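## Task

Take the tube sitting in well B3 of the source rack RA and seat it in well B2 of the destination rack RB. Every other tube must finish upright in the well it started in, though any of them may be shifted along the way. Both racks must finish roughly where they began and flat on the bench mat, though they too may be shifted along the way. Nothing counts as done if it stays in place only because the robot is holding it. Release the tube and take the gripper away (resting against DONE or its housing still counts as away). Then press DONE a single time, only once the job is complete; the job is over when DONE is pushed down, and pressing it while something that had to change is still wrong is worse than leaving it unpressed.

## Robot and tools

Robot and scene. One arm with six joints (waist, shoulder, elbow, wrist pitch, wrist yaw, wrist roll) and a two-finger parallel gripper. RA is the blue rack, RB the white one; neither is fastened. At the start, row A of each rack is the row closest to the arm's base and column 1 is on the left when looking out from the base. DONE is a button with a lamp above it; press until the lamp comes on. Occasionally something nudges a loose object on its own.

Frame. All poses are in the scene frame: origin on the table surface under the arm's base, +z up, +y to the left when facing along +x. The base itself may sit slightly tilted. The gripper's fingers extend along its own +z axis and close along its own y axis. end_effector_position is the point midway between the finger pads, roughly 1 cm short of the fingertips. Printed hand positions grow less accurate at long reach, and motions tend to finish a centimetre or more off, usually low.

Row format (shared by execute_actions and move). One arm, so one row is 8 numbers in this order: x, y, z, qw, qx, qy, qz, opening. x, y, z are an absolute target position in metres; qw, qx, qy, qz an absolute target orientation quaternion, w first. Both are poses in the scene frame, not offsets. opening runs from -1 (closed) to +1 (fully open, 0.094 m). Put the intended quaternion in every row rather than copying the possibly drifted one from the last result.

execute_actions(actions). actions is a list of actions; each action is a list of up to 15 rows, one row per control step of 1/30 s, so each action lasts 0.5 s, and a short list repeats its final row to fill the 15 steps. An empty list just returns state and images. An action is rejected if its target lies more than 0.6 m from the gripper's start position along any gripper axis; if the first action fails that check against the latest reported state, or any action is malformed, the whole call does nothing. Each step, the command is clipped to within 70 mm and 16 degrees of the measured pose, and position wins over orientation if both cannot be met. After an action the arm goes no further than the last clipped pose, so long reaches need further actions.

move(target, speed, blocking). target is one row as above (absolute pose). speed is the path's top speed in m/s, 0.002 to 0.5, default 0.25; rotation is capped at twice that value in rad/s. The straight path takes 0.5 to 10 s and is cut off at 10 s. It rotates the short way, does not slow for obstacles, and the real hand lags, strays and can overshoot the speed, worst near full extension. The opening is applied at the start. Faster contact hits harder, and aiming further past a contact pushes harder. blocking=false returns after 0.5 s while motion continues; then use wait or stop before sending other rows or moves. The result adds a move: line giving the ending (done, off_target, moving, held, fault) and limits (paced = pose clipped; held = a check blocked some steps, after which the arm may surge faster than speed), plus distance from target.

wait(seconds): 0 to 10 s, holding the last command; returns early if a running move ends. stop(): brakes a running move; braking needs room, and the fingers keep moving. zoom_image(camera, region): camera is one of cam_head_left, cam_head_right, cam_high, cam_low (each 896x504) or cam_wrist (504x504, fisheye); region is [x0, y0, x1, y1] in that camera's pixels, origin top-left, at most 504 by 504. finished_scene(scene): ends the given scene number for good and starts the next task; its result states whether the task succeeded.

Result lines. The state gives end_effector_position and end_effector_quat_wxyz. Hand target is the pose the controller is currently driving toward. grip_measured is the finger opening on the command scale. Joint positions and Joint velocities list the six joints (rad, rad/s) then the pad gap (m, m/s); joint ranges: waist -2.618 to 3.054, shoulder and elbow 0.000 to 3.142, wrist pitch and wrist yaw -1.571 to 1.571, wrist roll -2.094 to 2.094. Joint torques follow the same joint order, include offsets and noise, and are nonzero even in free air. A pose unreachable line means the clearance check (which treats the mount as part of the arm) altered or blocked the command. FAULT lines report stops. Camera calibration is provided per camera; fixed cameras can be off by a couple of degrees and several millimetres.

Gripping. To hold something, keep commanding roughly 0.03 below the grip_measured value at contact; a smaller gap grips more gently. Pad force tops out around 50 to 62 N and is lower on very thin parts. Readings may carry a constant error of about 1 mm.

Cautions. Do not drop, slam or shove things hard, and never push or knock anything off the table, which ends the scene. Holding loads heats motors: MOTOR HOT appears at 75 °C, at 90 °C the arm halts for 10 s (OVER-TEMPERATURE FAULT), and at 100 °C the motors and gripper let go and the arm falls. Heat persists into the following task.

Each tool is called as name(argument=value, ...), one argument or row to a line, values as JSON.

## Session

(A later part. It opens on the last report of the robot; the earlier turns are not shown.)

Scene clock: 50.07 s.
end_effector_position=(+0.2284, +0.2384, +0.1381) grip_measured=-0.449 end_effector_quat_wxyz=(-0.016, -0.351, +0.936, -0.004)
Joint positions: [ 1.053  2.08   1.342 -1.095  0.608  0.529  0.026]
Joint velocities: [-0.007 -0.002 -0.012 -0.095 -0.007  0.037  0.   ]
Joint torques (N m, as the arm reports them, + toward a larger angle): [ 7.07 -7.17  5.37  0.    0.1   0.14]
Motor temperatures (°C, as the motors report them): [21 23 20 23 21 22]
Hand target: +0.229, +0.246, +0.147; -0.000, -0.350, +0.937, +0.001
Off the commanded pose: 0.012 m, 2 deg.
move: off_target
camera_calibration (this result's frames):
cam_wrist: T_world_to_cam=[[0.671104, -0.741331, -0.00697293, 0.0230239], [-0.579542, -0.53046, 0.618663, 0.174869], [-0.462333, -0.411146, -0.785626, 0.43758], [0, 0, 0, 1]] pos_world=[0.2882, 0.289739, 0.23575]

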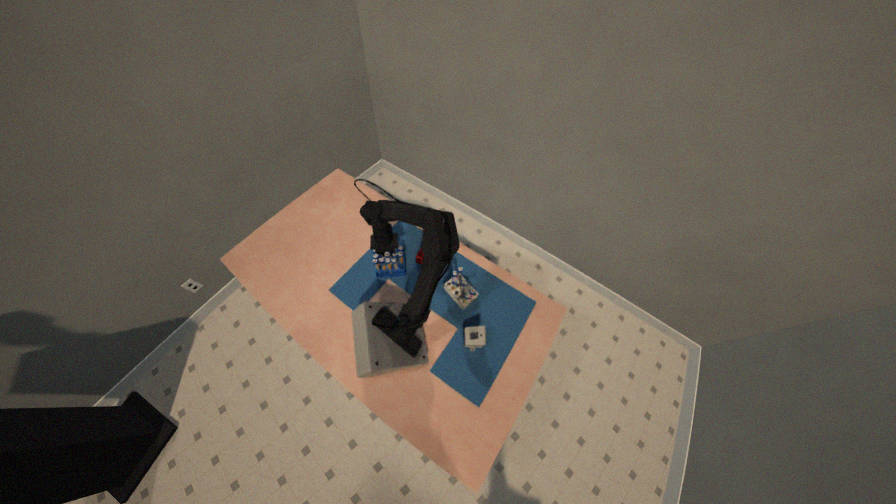

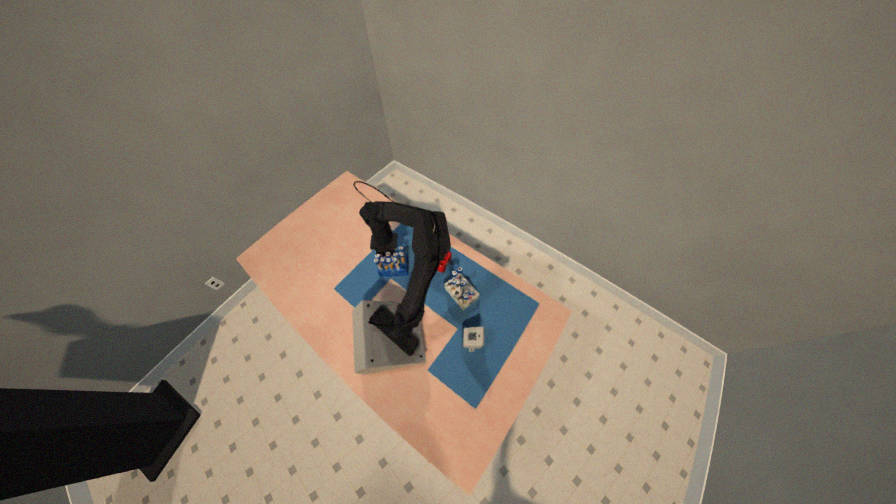

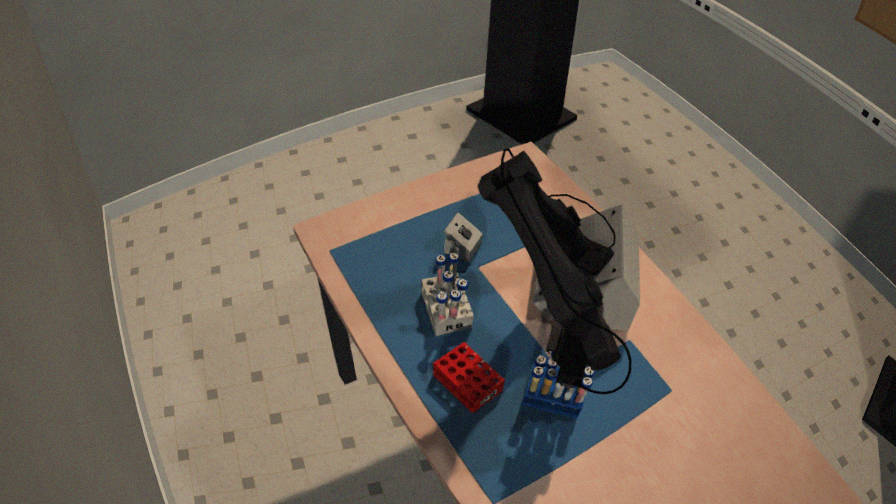

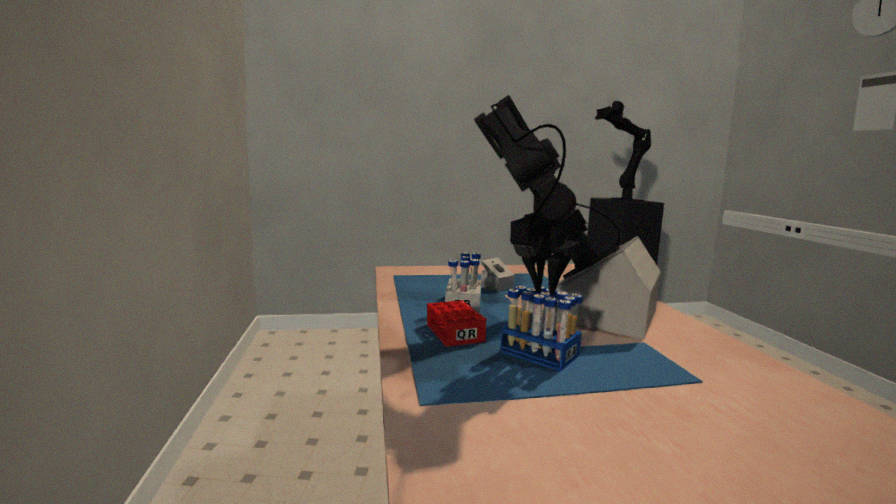

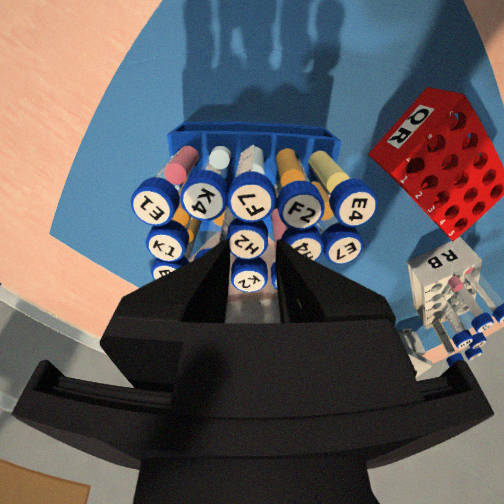

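move(
  target=[0.229,0.248,0.118,0,0.35,-0.937,0,-0.45],
  speed=0.03,
)

Scene clock: 54.13 s.
end_effector_position=(+0.2282, +0.2402, +0.1359) grip_measured=-0.449 end_effector_quat_wxyz=(-0.013, -0.359, +0.933, -0.001)
Joint positions: [ 1.051  2.08   1.334 -1.075  0.608  0.504  0.026]
Joint velocities: [ 0.002  0.012  0.007  0.007 -0.022  0.066 -0.001]
Joint torques (N m, as the arm reports them, + toward a larger angle): [ 3.71 -5.03  1.69  0.86  0.26 -0.12]
Motor temperatures (°C, as the motors report them): [21 23 20 23 21 22]
Hand target: +0.229, +0.246, +0.119; -0.001, -0.349, +0.937, -0.002
Off the commanded pose: 0.019 m, 2 deg.
move: off_target
camera_calibration (this result's frames):
cam_wrist: T_world_to_cam=[[0.683357, -0.729983, -0.0121819, 0.0196864], [-0.571494, -0.545225, 0.613289, 0.179555], [-0.454333, -0.412134, -0.789764, 0.43545], [0, 0, 0, 1]] pos_world=[0.287001, 0.291732, 0.234023]

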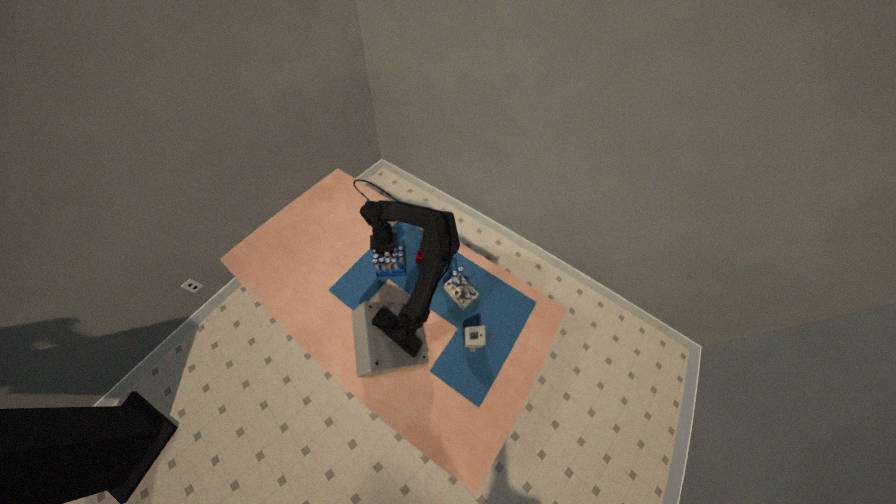

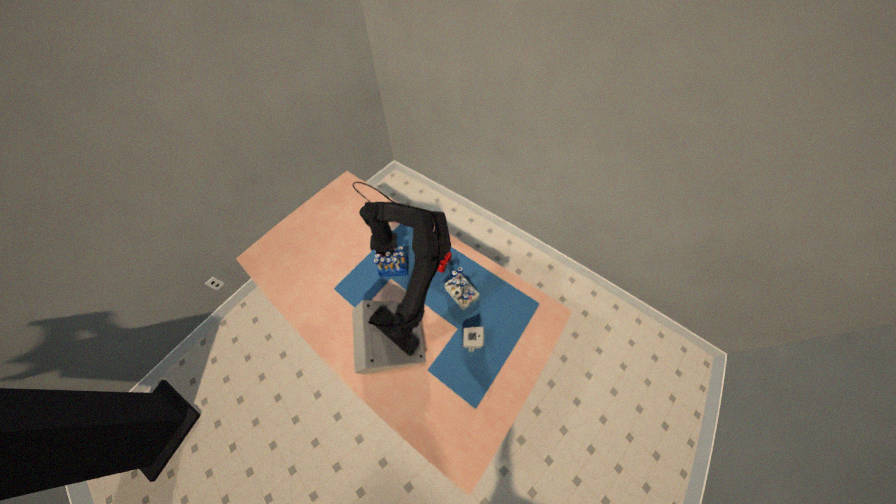

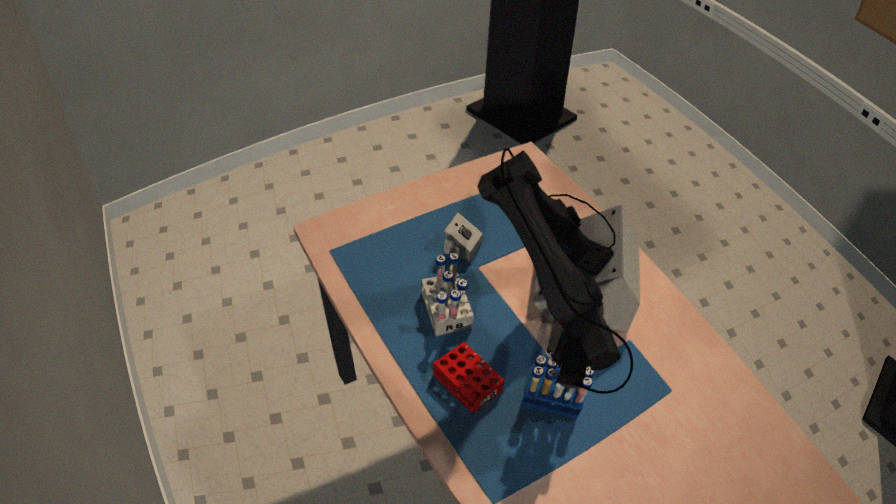

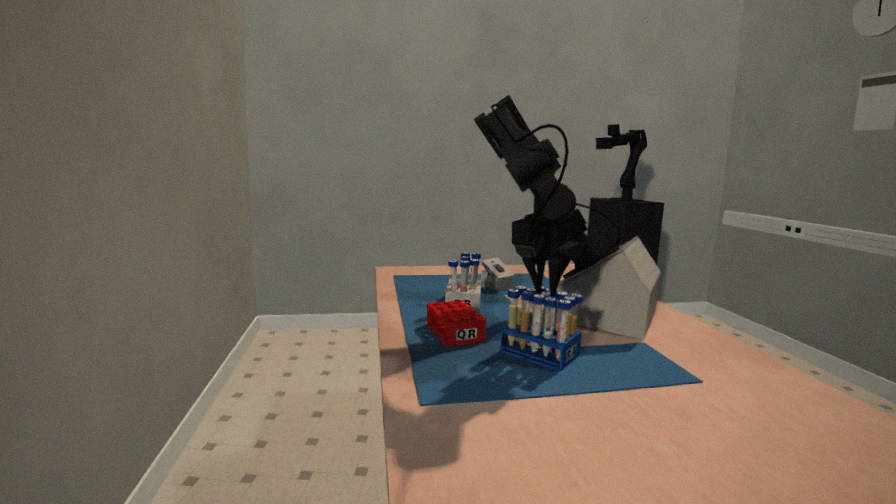

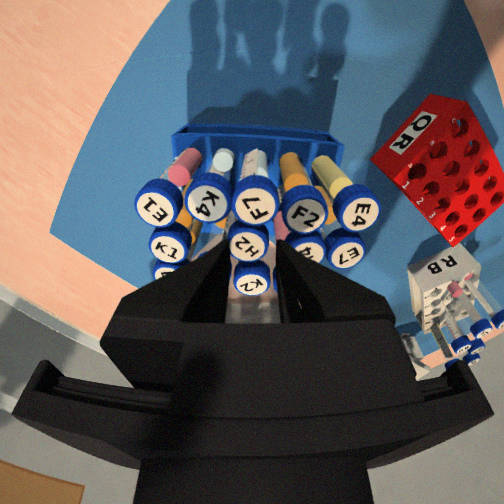

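move(
  target=[0.228,0.25,0.15,0,0.35,-0.937,0,-0.5],
  speed=0.03,
)

move(
  target=[0.228,0.252,0.12,0,0.35,-0.937,0,-0.5],
  speed=0.03,
)

Scene clock: 60.20 s.
end_effector_position=(+0.2287, +0.2410, +0.1422) grip_measured=-0.499 end_effector_quat_wxyz=(-0.013, -0.347, +0.938, -0.001)
Joint positions: [ 1.061  2.079  1.353 -1.102  0.606  0.542  0.024]
Joint velocities: [ 0.002  0.027  0.007 -0.037 -0.081  0.007 -0.001]
Joint torques (N m, as the arm reports them, + toward a larger angle): [ 7.29 -5.92  6.06 -0.06  0.09  0.05]
Motor temperatures (°C, as the motors report them): [21 23 20 23 21 22]
Hand target: +0.228, +0.250, +0.150; +0.000, -0.350, +0.937, +0.001
Off the commanded pose: 0.012 m, 2 deg.
move: off_target
camera_calibration (this result's frames):
cam_wrist: T_world_to_cam=[[0.664216, -0.747454, -0.0114251, 0.0284392], [-0.586192, -0.530275, 0.612525, 0.176219], [-0.463893, -0.400152, -0.790369, 0.440365], [0, 0, 0, 1]] pos_world=[0.288691, 0.290914, 0.240437]

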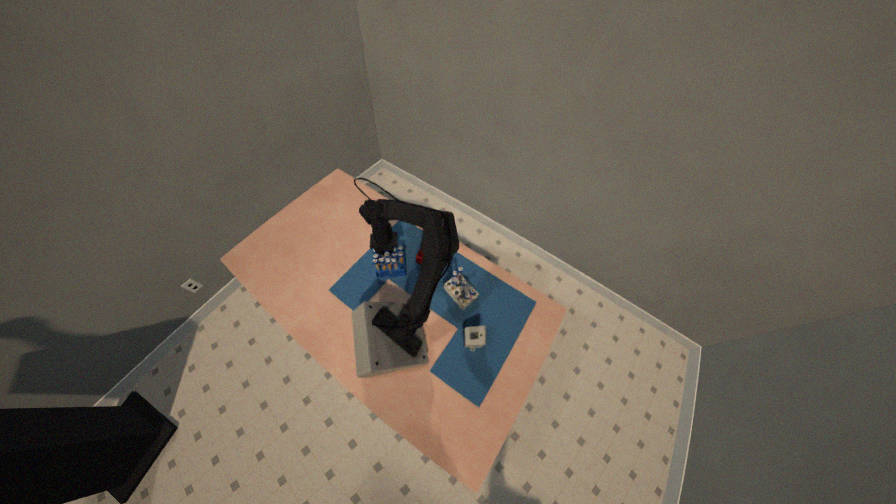

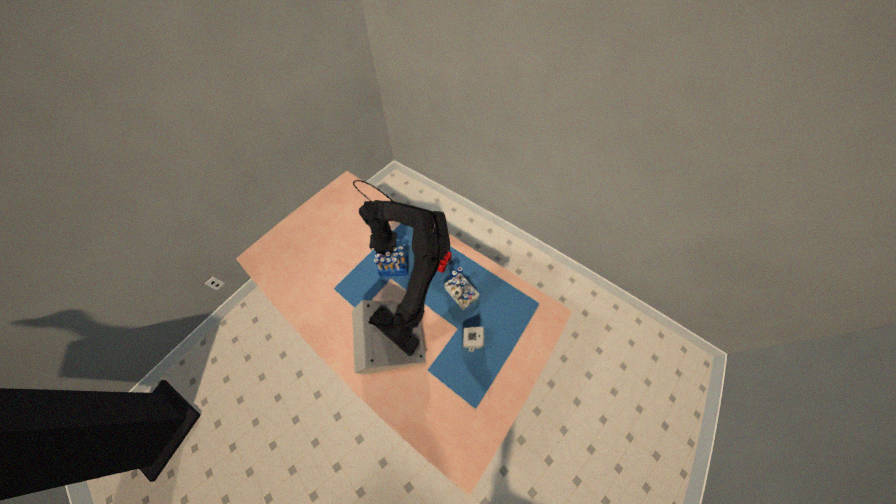

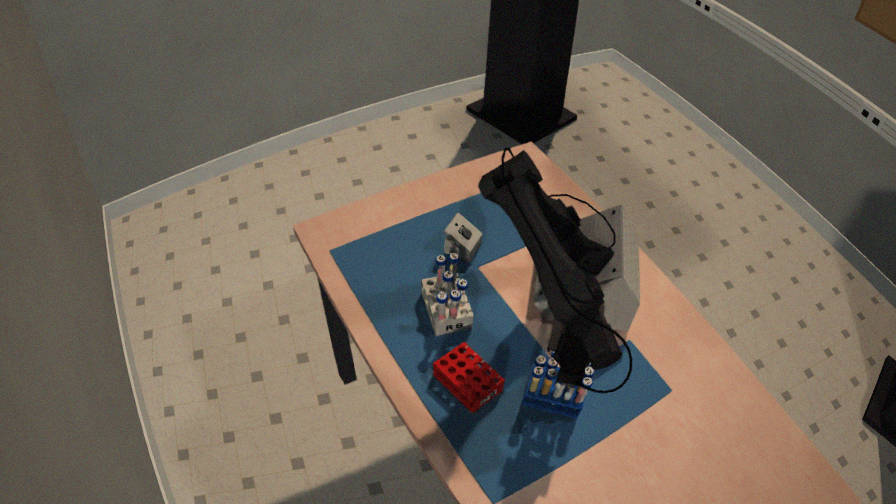

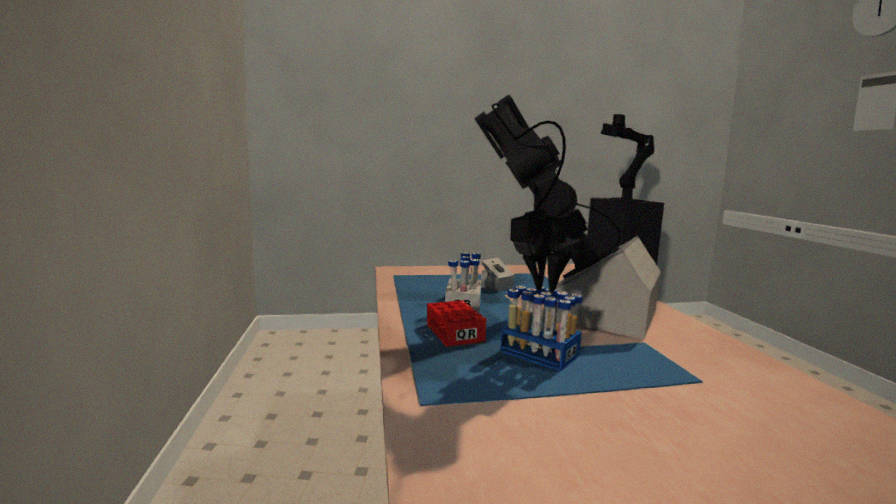

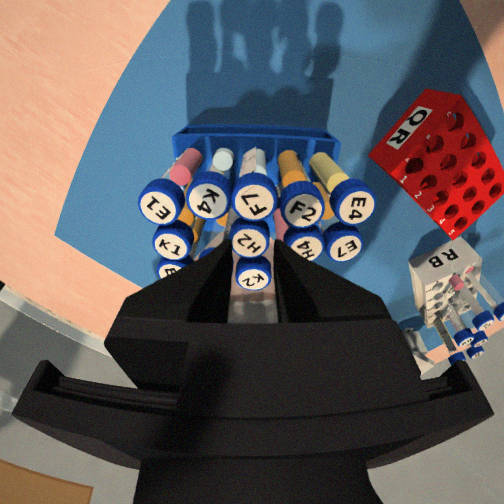

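Scene clock: 61.27 s.
end_effector_position=(+0.2312, +0.2429, +0.1367) grip_measured=-0.499 end_effector_quat_wxyz=(-0.010, -0.350, +0.937, +0.003)
Joint positions: [ 1.048  2.08   1.342 -1.068  0.609  0.513  0.024]
Joint velocities: [ 0.002  0.012  0.012 -0.022 -0.022 -0.037 -0.   ]
Joint torques (N m, as the arm reports them, + toward a larger angle): [ 4.56 -4.12  2.39  0.7   0.25 -0.07]
Motor temperatures (°C, as the motors report them): [21 23 20 23 21 22]
Hand target: +0.228, +0.251, +0.121; -0.001, -0.350, +0.937, -0.001
Off the commanded pose: 0.019 m, 1 deg.
move: off_target
camera_calibration (this result's frames):
cam_wrist: T_world_to_cam=[[0.668695, -0.743356, -0.0163795, 0.0268478], [-0.58486, -0.539465, 0.605736, 0.184937], [-0.459114, -0.395473, -0.795497, 0.436472], [0, 0, 0, 1]] pos_world=[0.2906, 0.292337, 0.235629]

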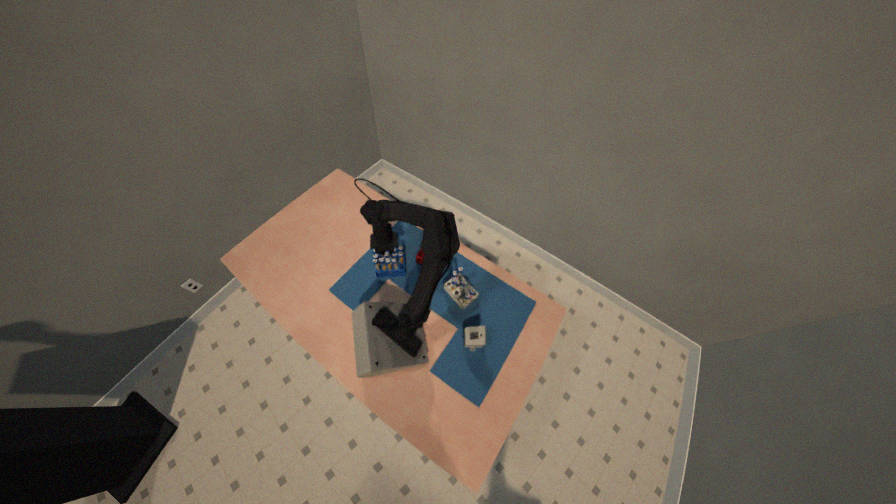

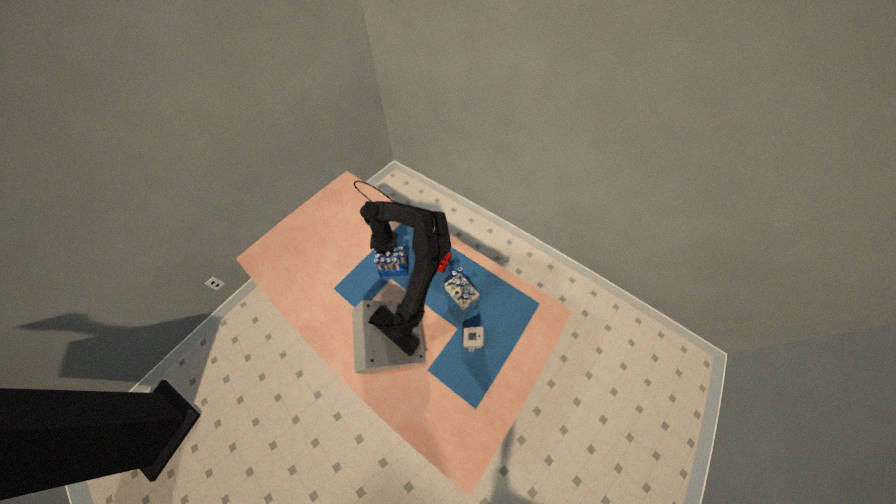

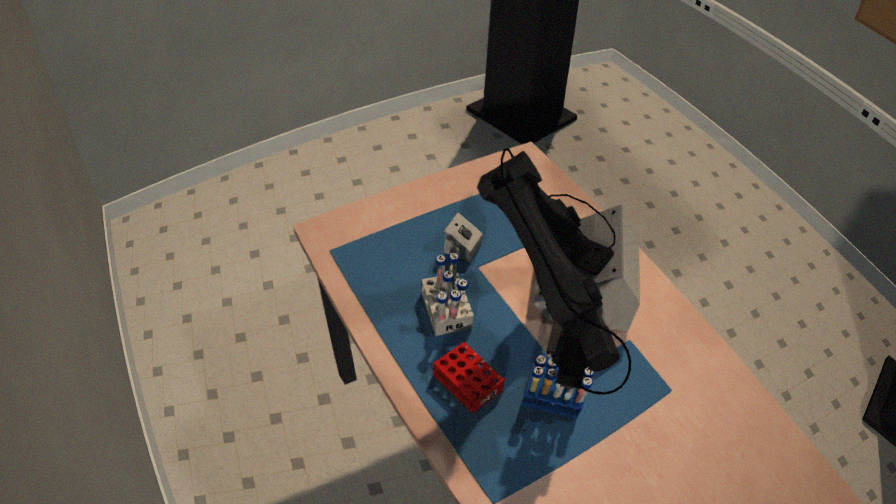

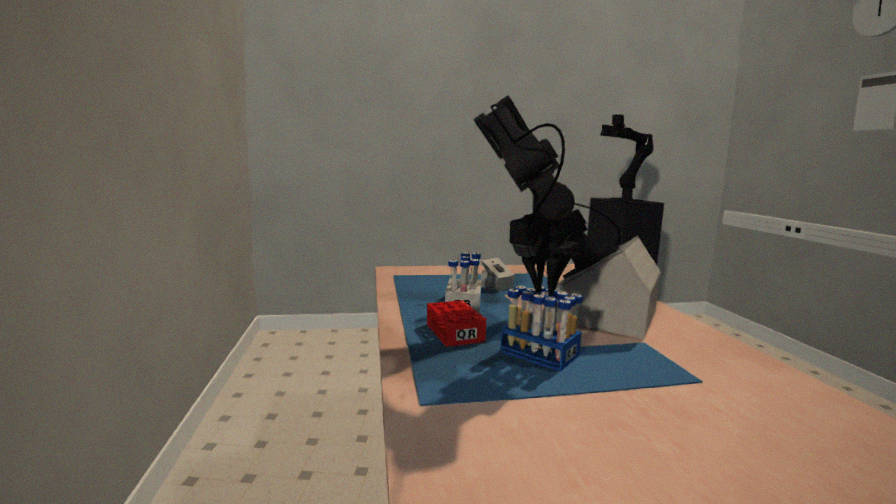

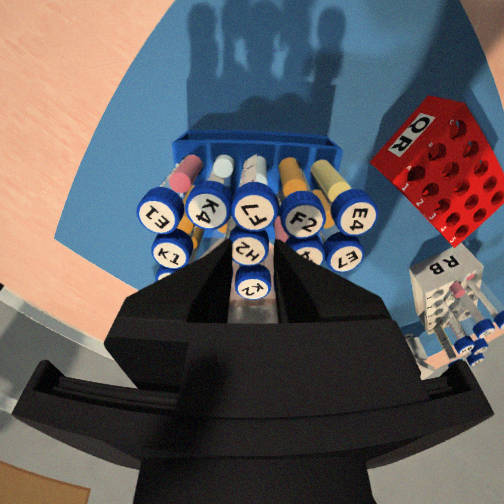

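move(
  target=[0.227,0.253,0.108,0,0.35,-0.937,0,-0.5],
  speed=0.02,
)

zoom_image(
  camera="cam_low",
  region=[480,240,600,360],
)

Scene clock: 65.83 s.
end_effector_position=(+0.2308, +0.2431, +0.1356) grip_measured=-0.499 end_effector_quat_wxyz=(-0.008, -0.358, +0.934, +0.003)
Joint positions: [ 1.048  2.08   1.336 -1.06   0.611  0.494  0.024]
Joint velocities: [ 0.017 -0.012 -0.007  0.022  0.007 -0.022  0.001]
Joint torques (N m, as the arm reports them, + toward a larger angle): [ 3.31 -3.19  0.9   1.04  0.23 -0.09]
Motor temperatures (°C, as the motors report them): [21 23 20 23 21 22]
Hand target: +0.226, +0.250, +0.110; -0.002, -0.350, +0.937, -0.002
Off the commanded pose: 0.030 m, 1 deg.
move: off_target
camera_calibration (this result's frames):
cam_wrist: T_world_to_cam=[[0.681984, -0.731206, -0.0153449, 0.0210409], [-0.576683, -0.55053, 0.603617, 0.18658], [-0.449816, -0.402808, -0.797127, 0.435318], [0, 0, 0, 1]] pos_world=[0.289061, 0.293452, 0.234704]

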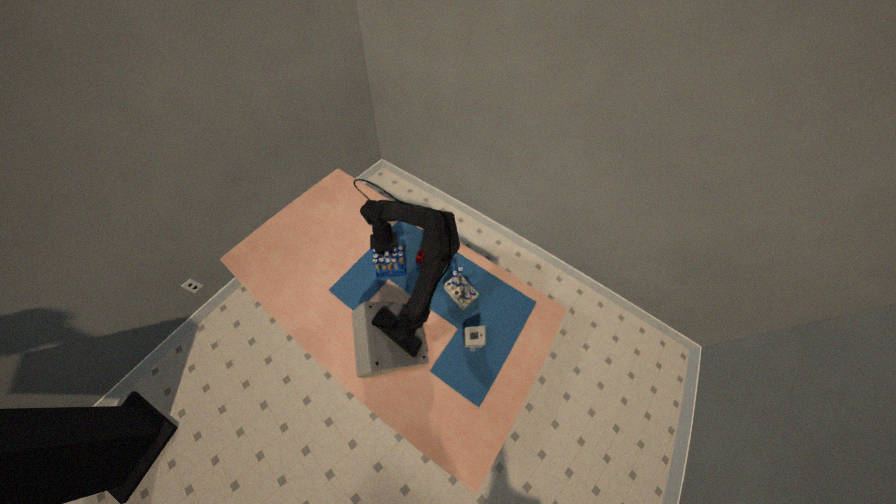

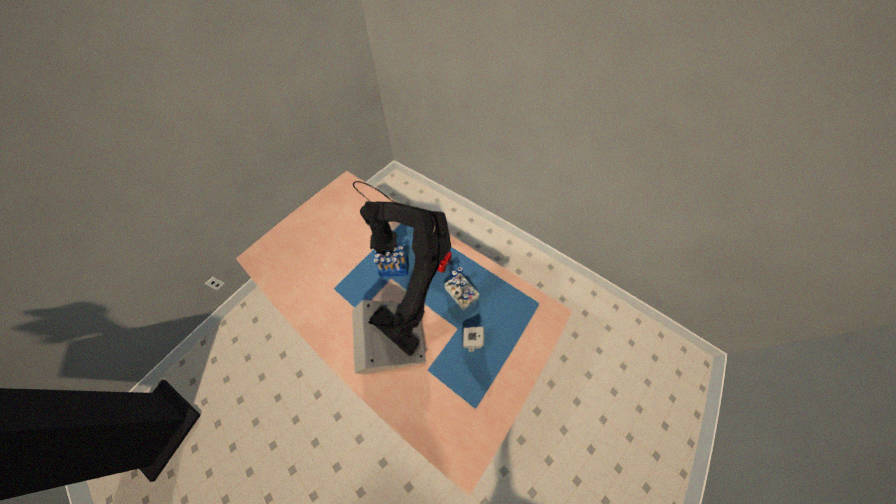

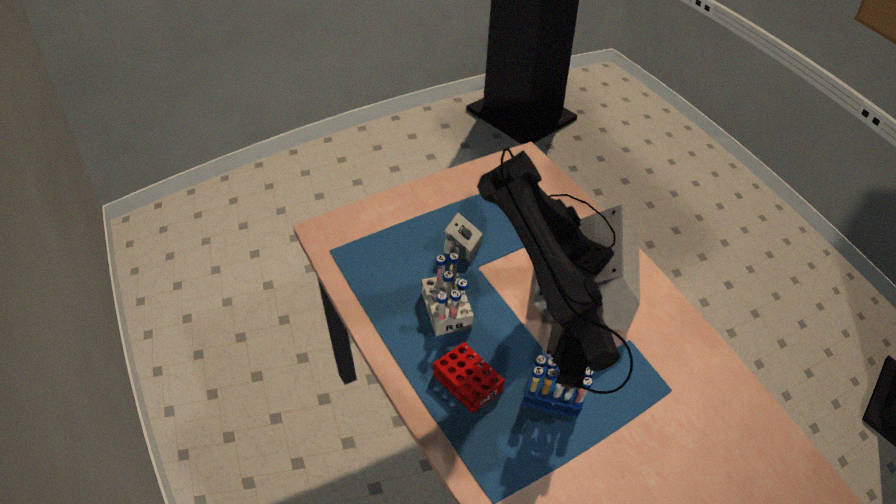

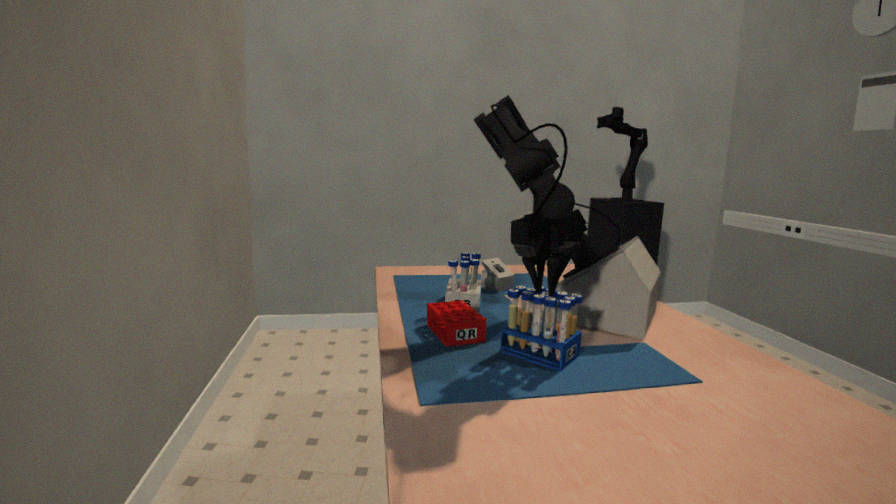

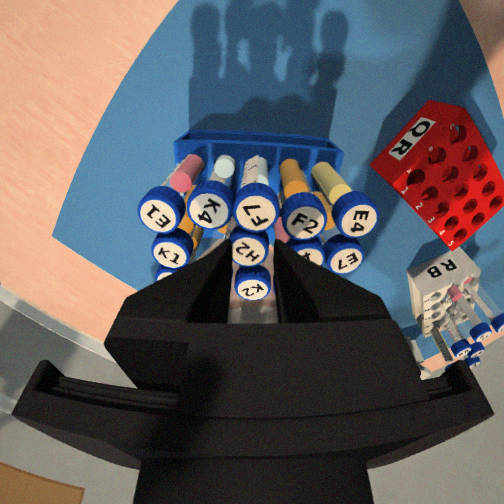

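Region (480, 240, 600, 360) of cam_low's 896x504 image, scaled by 4.200, with more detail than that image has.

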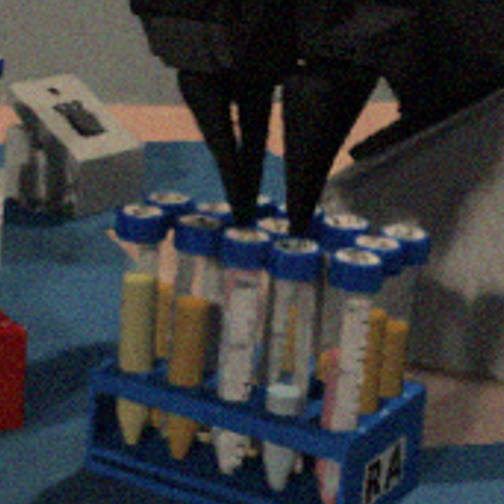

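move(
  target=[0.227,0.255,0.155,0,0.35,-0.937,0,-0.4],
  speed=0.05,
)

move(
  target=[0.2255,0.253,0.135,0,0.35,-0.937,0,-0.4],
  speed=0.03,
)

Scene clock: 78.03 s.
end_effector_position=(+0.2278, +0.2466, +0.1452) grip_measured=-0.402 end_effector_quat_wxyz=(-0.011, -0.350, +0.937, -0.006)
Joint positions: [ 1.076  2.105  1.387 -1.125  0.612  0.556  0.028]
Joint velocities: [-0.027  0.002  0.007 -0.007 -0.051 -0.081  0.   ]
Joint torques (N m, as the arm reports them, + toward a larger angle): [ 6.91 -6.85  5.94 -0.07  0.03  0.13]
Motor temperatures (°C, as the motors report them): [21 22 20 24 21 22]
Hand target: +0.227, +0.255, +0.155; -0.000, -0.350, +0.937, +0.001
Off the commanded pose: 0.013 m, 1 deg.
move: off_target
camera_calibration (this result's frames):
cam_wrist: T_world_to_cam=[[0.669542, -0.742774, -0.000813082, 0.0293464], [-0.587055, -0.529846, 0.61207, 0.176975], [-0.455061, -0.409329, -0.790803, 0.444883], [0, 0, 0, 1]] pos_world=[0.286694, 0.29767, 0.243517]

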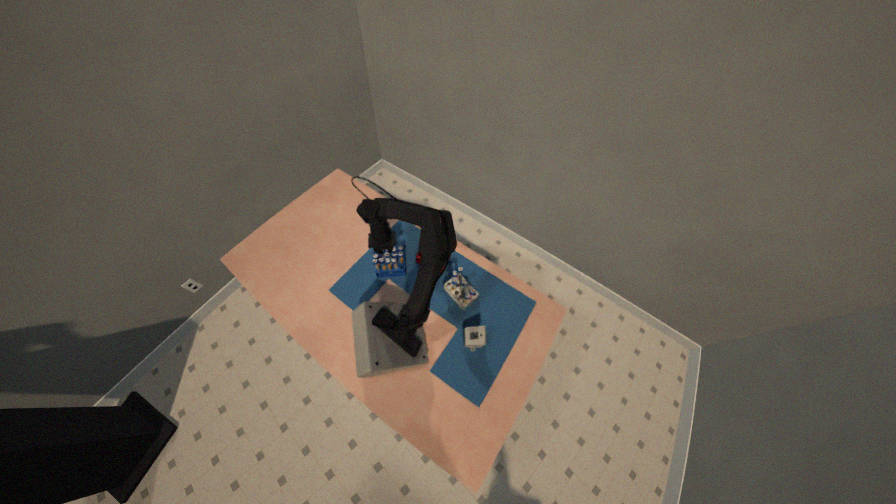

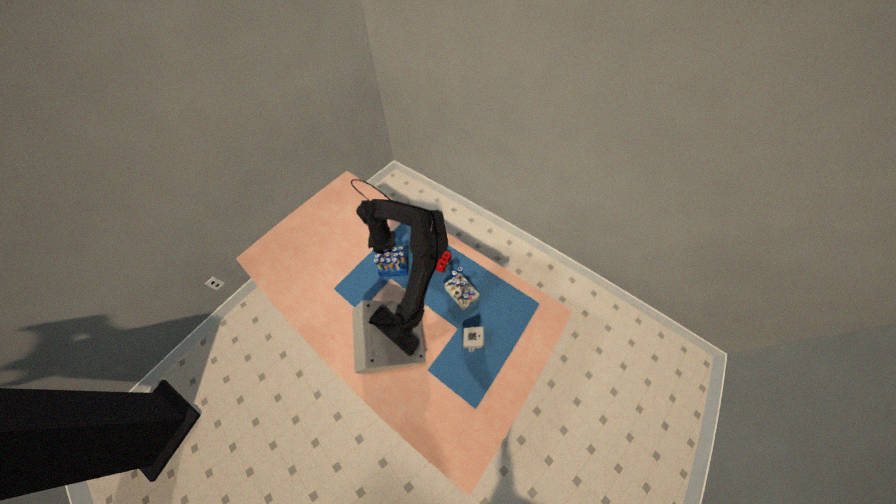

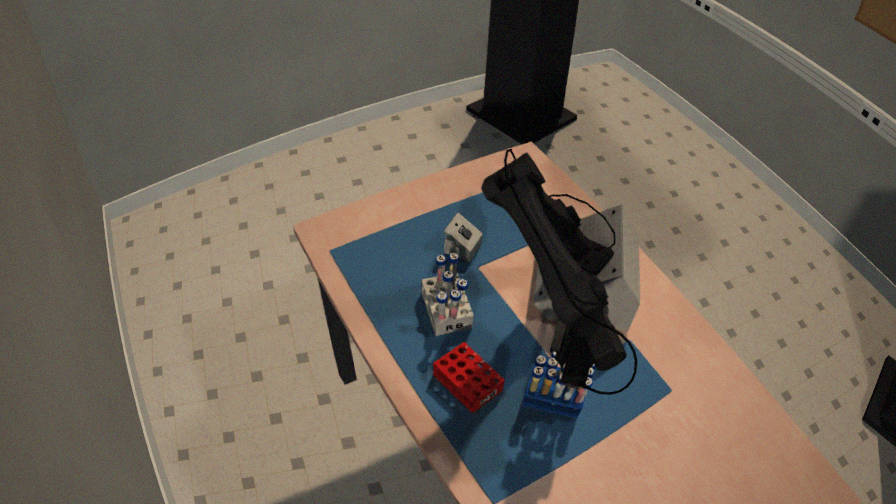

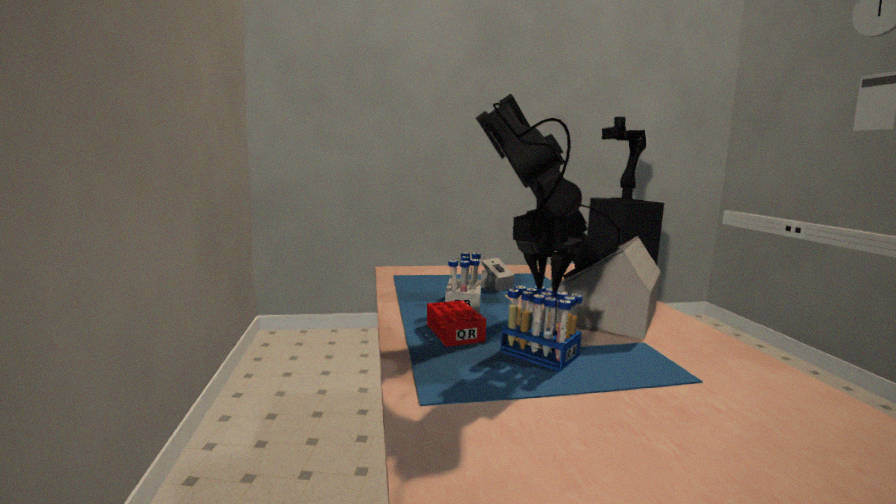

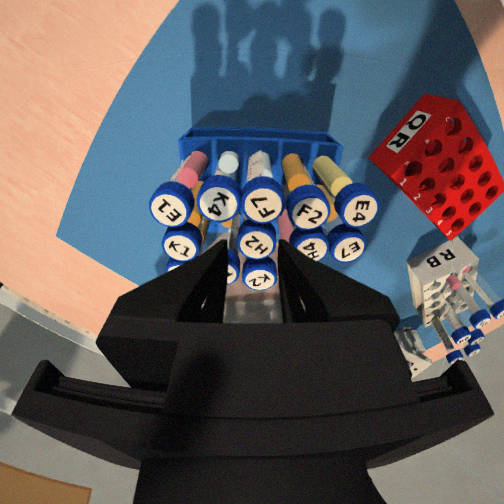

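Scene clock: 78.73 s.
end_effector_position=(+0.2271, +0.2471, +0.1380) grip_measured=-0.401 end_effector_quat_wxyz=(-0.007, -0.346, +0.938, -0.004)
Joint positions: [ 1.068  2.105  1.359 -1.085  0.618  0.55   0.028]
Joint velocities: [ 0.007 -0.012  0.012 -0.007  0.066 -0.022 -0.001]
Joint torques (N m, as the arm reports them, + toward a larger angle): [ 5.54 -6.64  3.59  0.29  0.   -0.11]
Motor temperatures (°C, as the motors report them): [21 22 20 24 21 22]
Hand target: +0.226, +0.253, +0.135; -0.000, -0.350, +0.937, -0.000
Off the commanded pose: 0.007 m, 1 deg.
move: done
camera_calibration (this result's frames):
cam_wrist: T_world_to_cam=[[0.663318, -0.748338, -0.000632895, 0.0330012], [-0.594686, -0.527636, 0.606588, 0.183205], [-0.454266, -0.401984, -0.795016, 0.437619], [0, 0, 0, 1]] pos_world=[0.285855, 0.297277, 0.236805]

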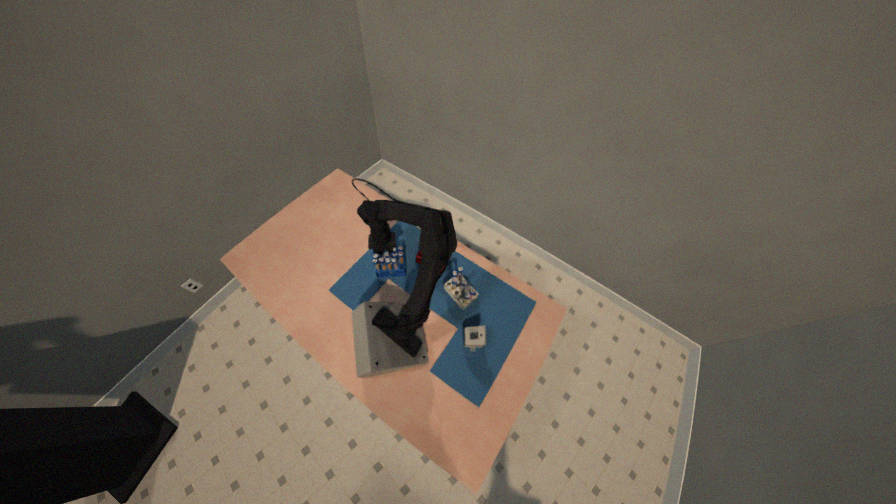

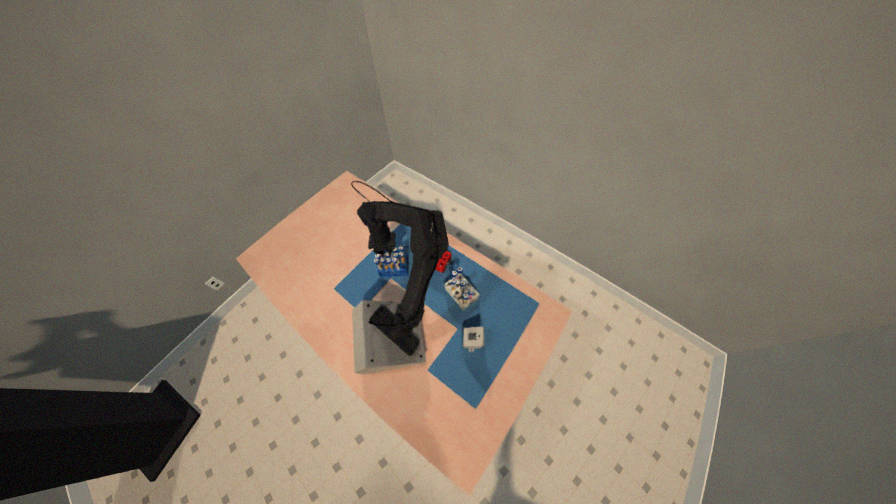

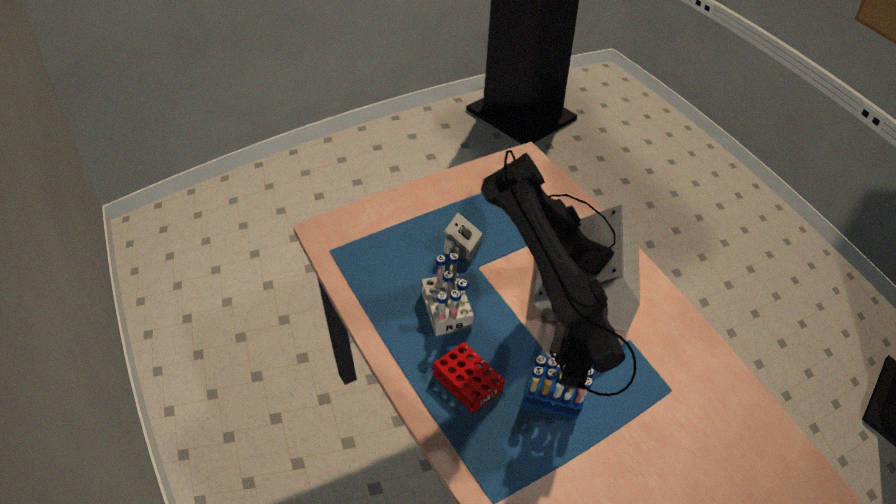

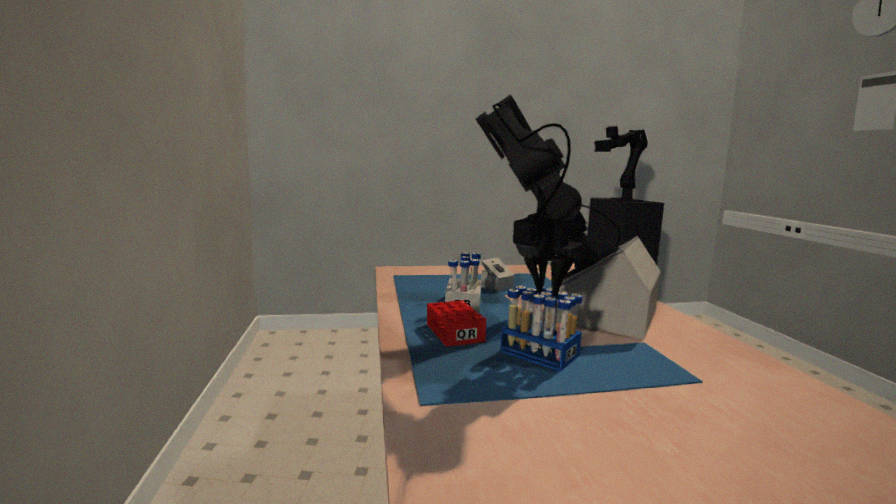

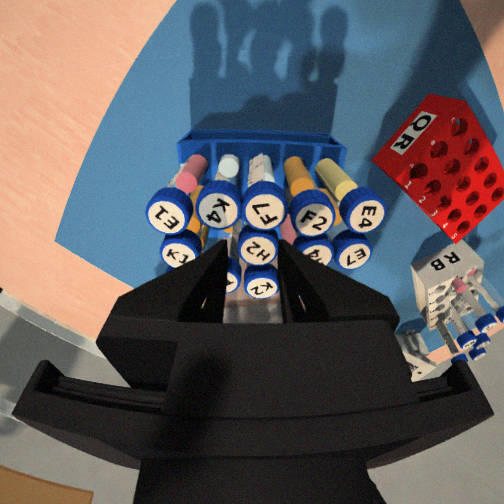

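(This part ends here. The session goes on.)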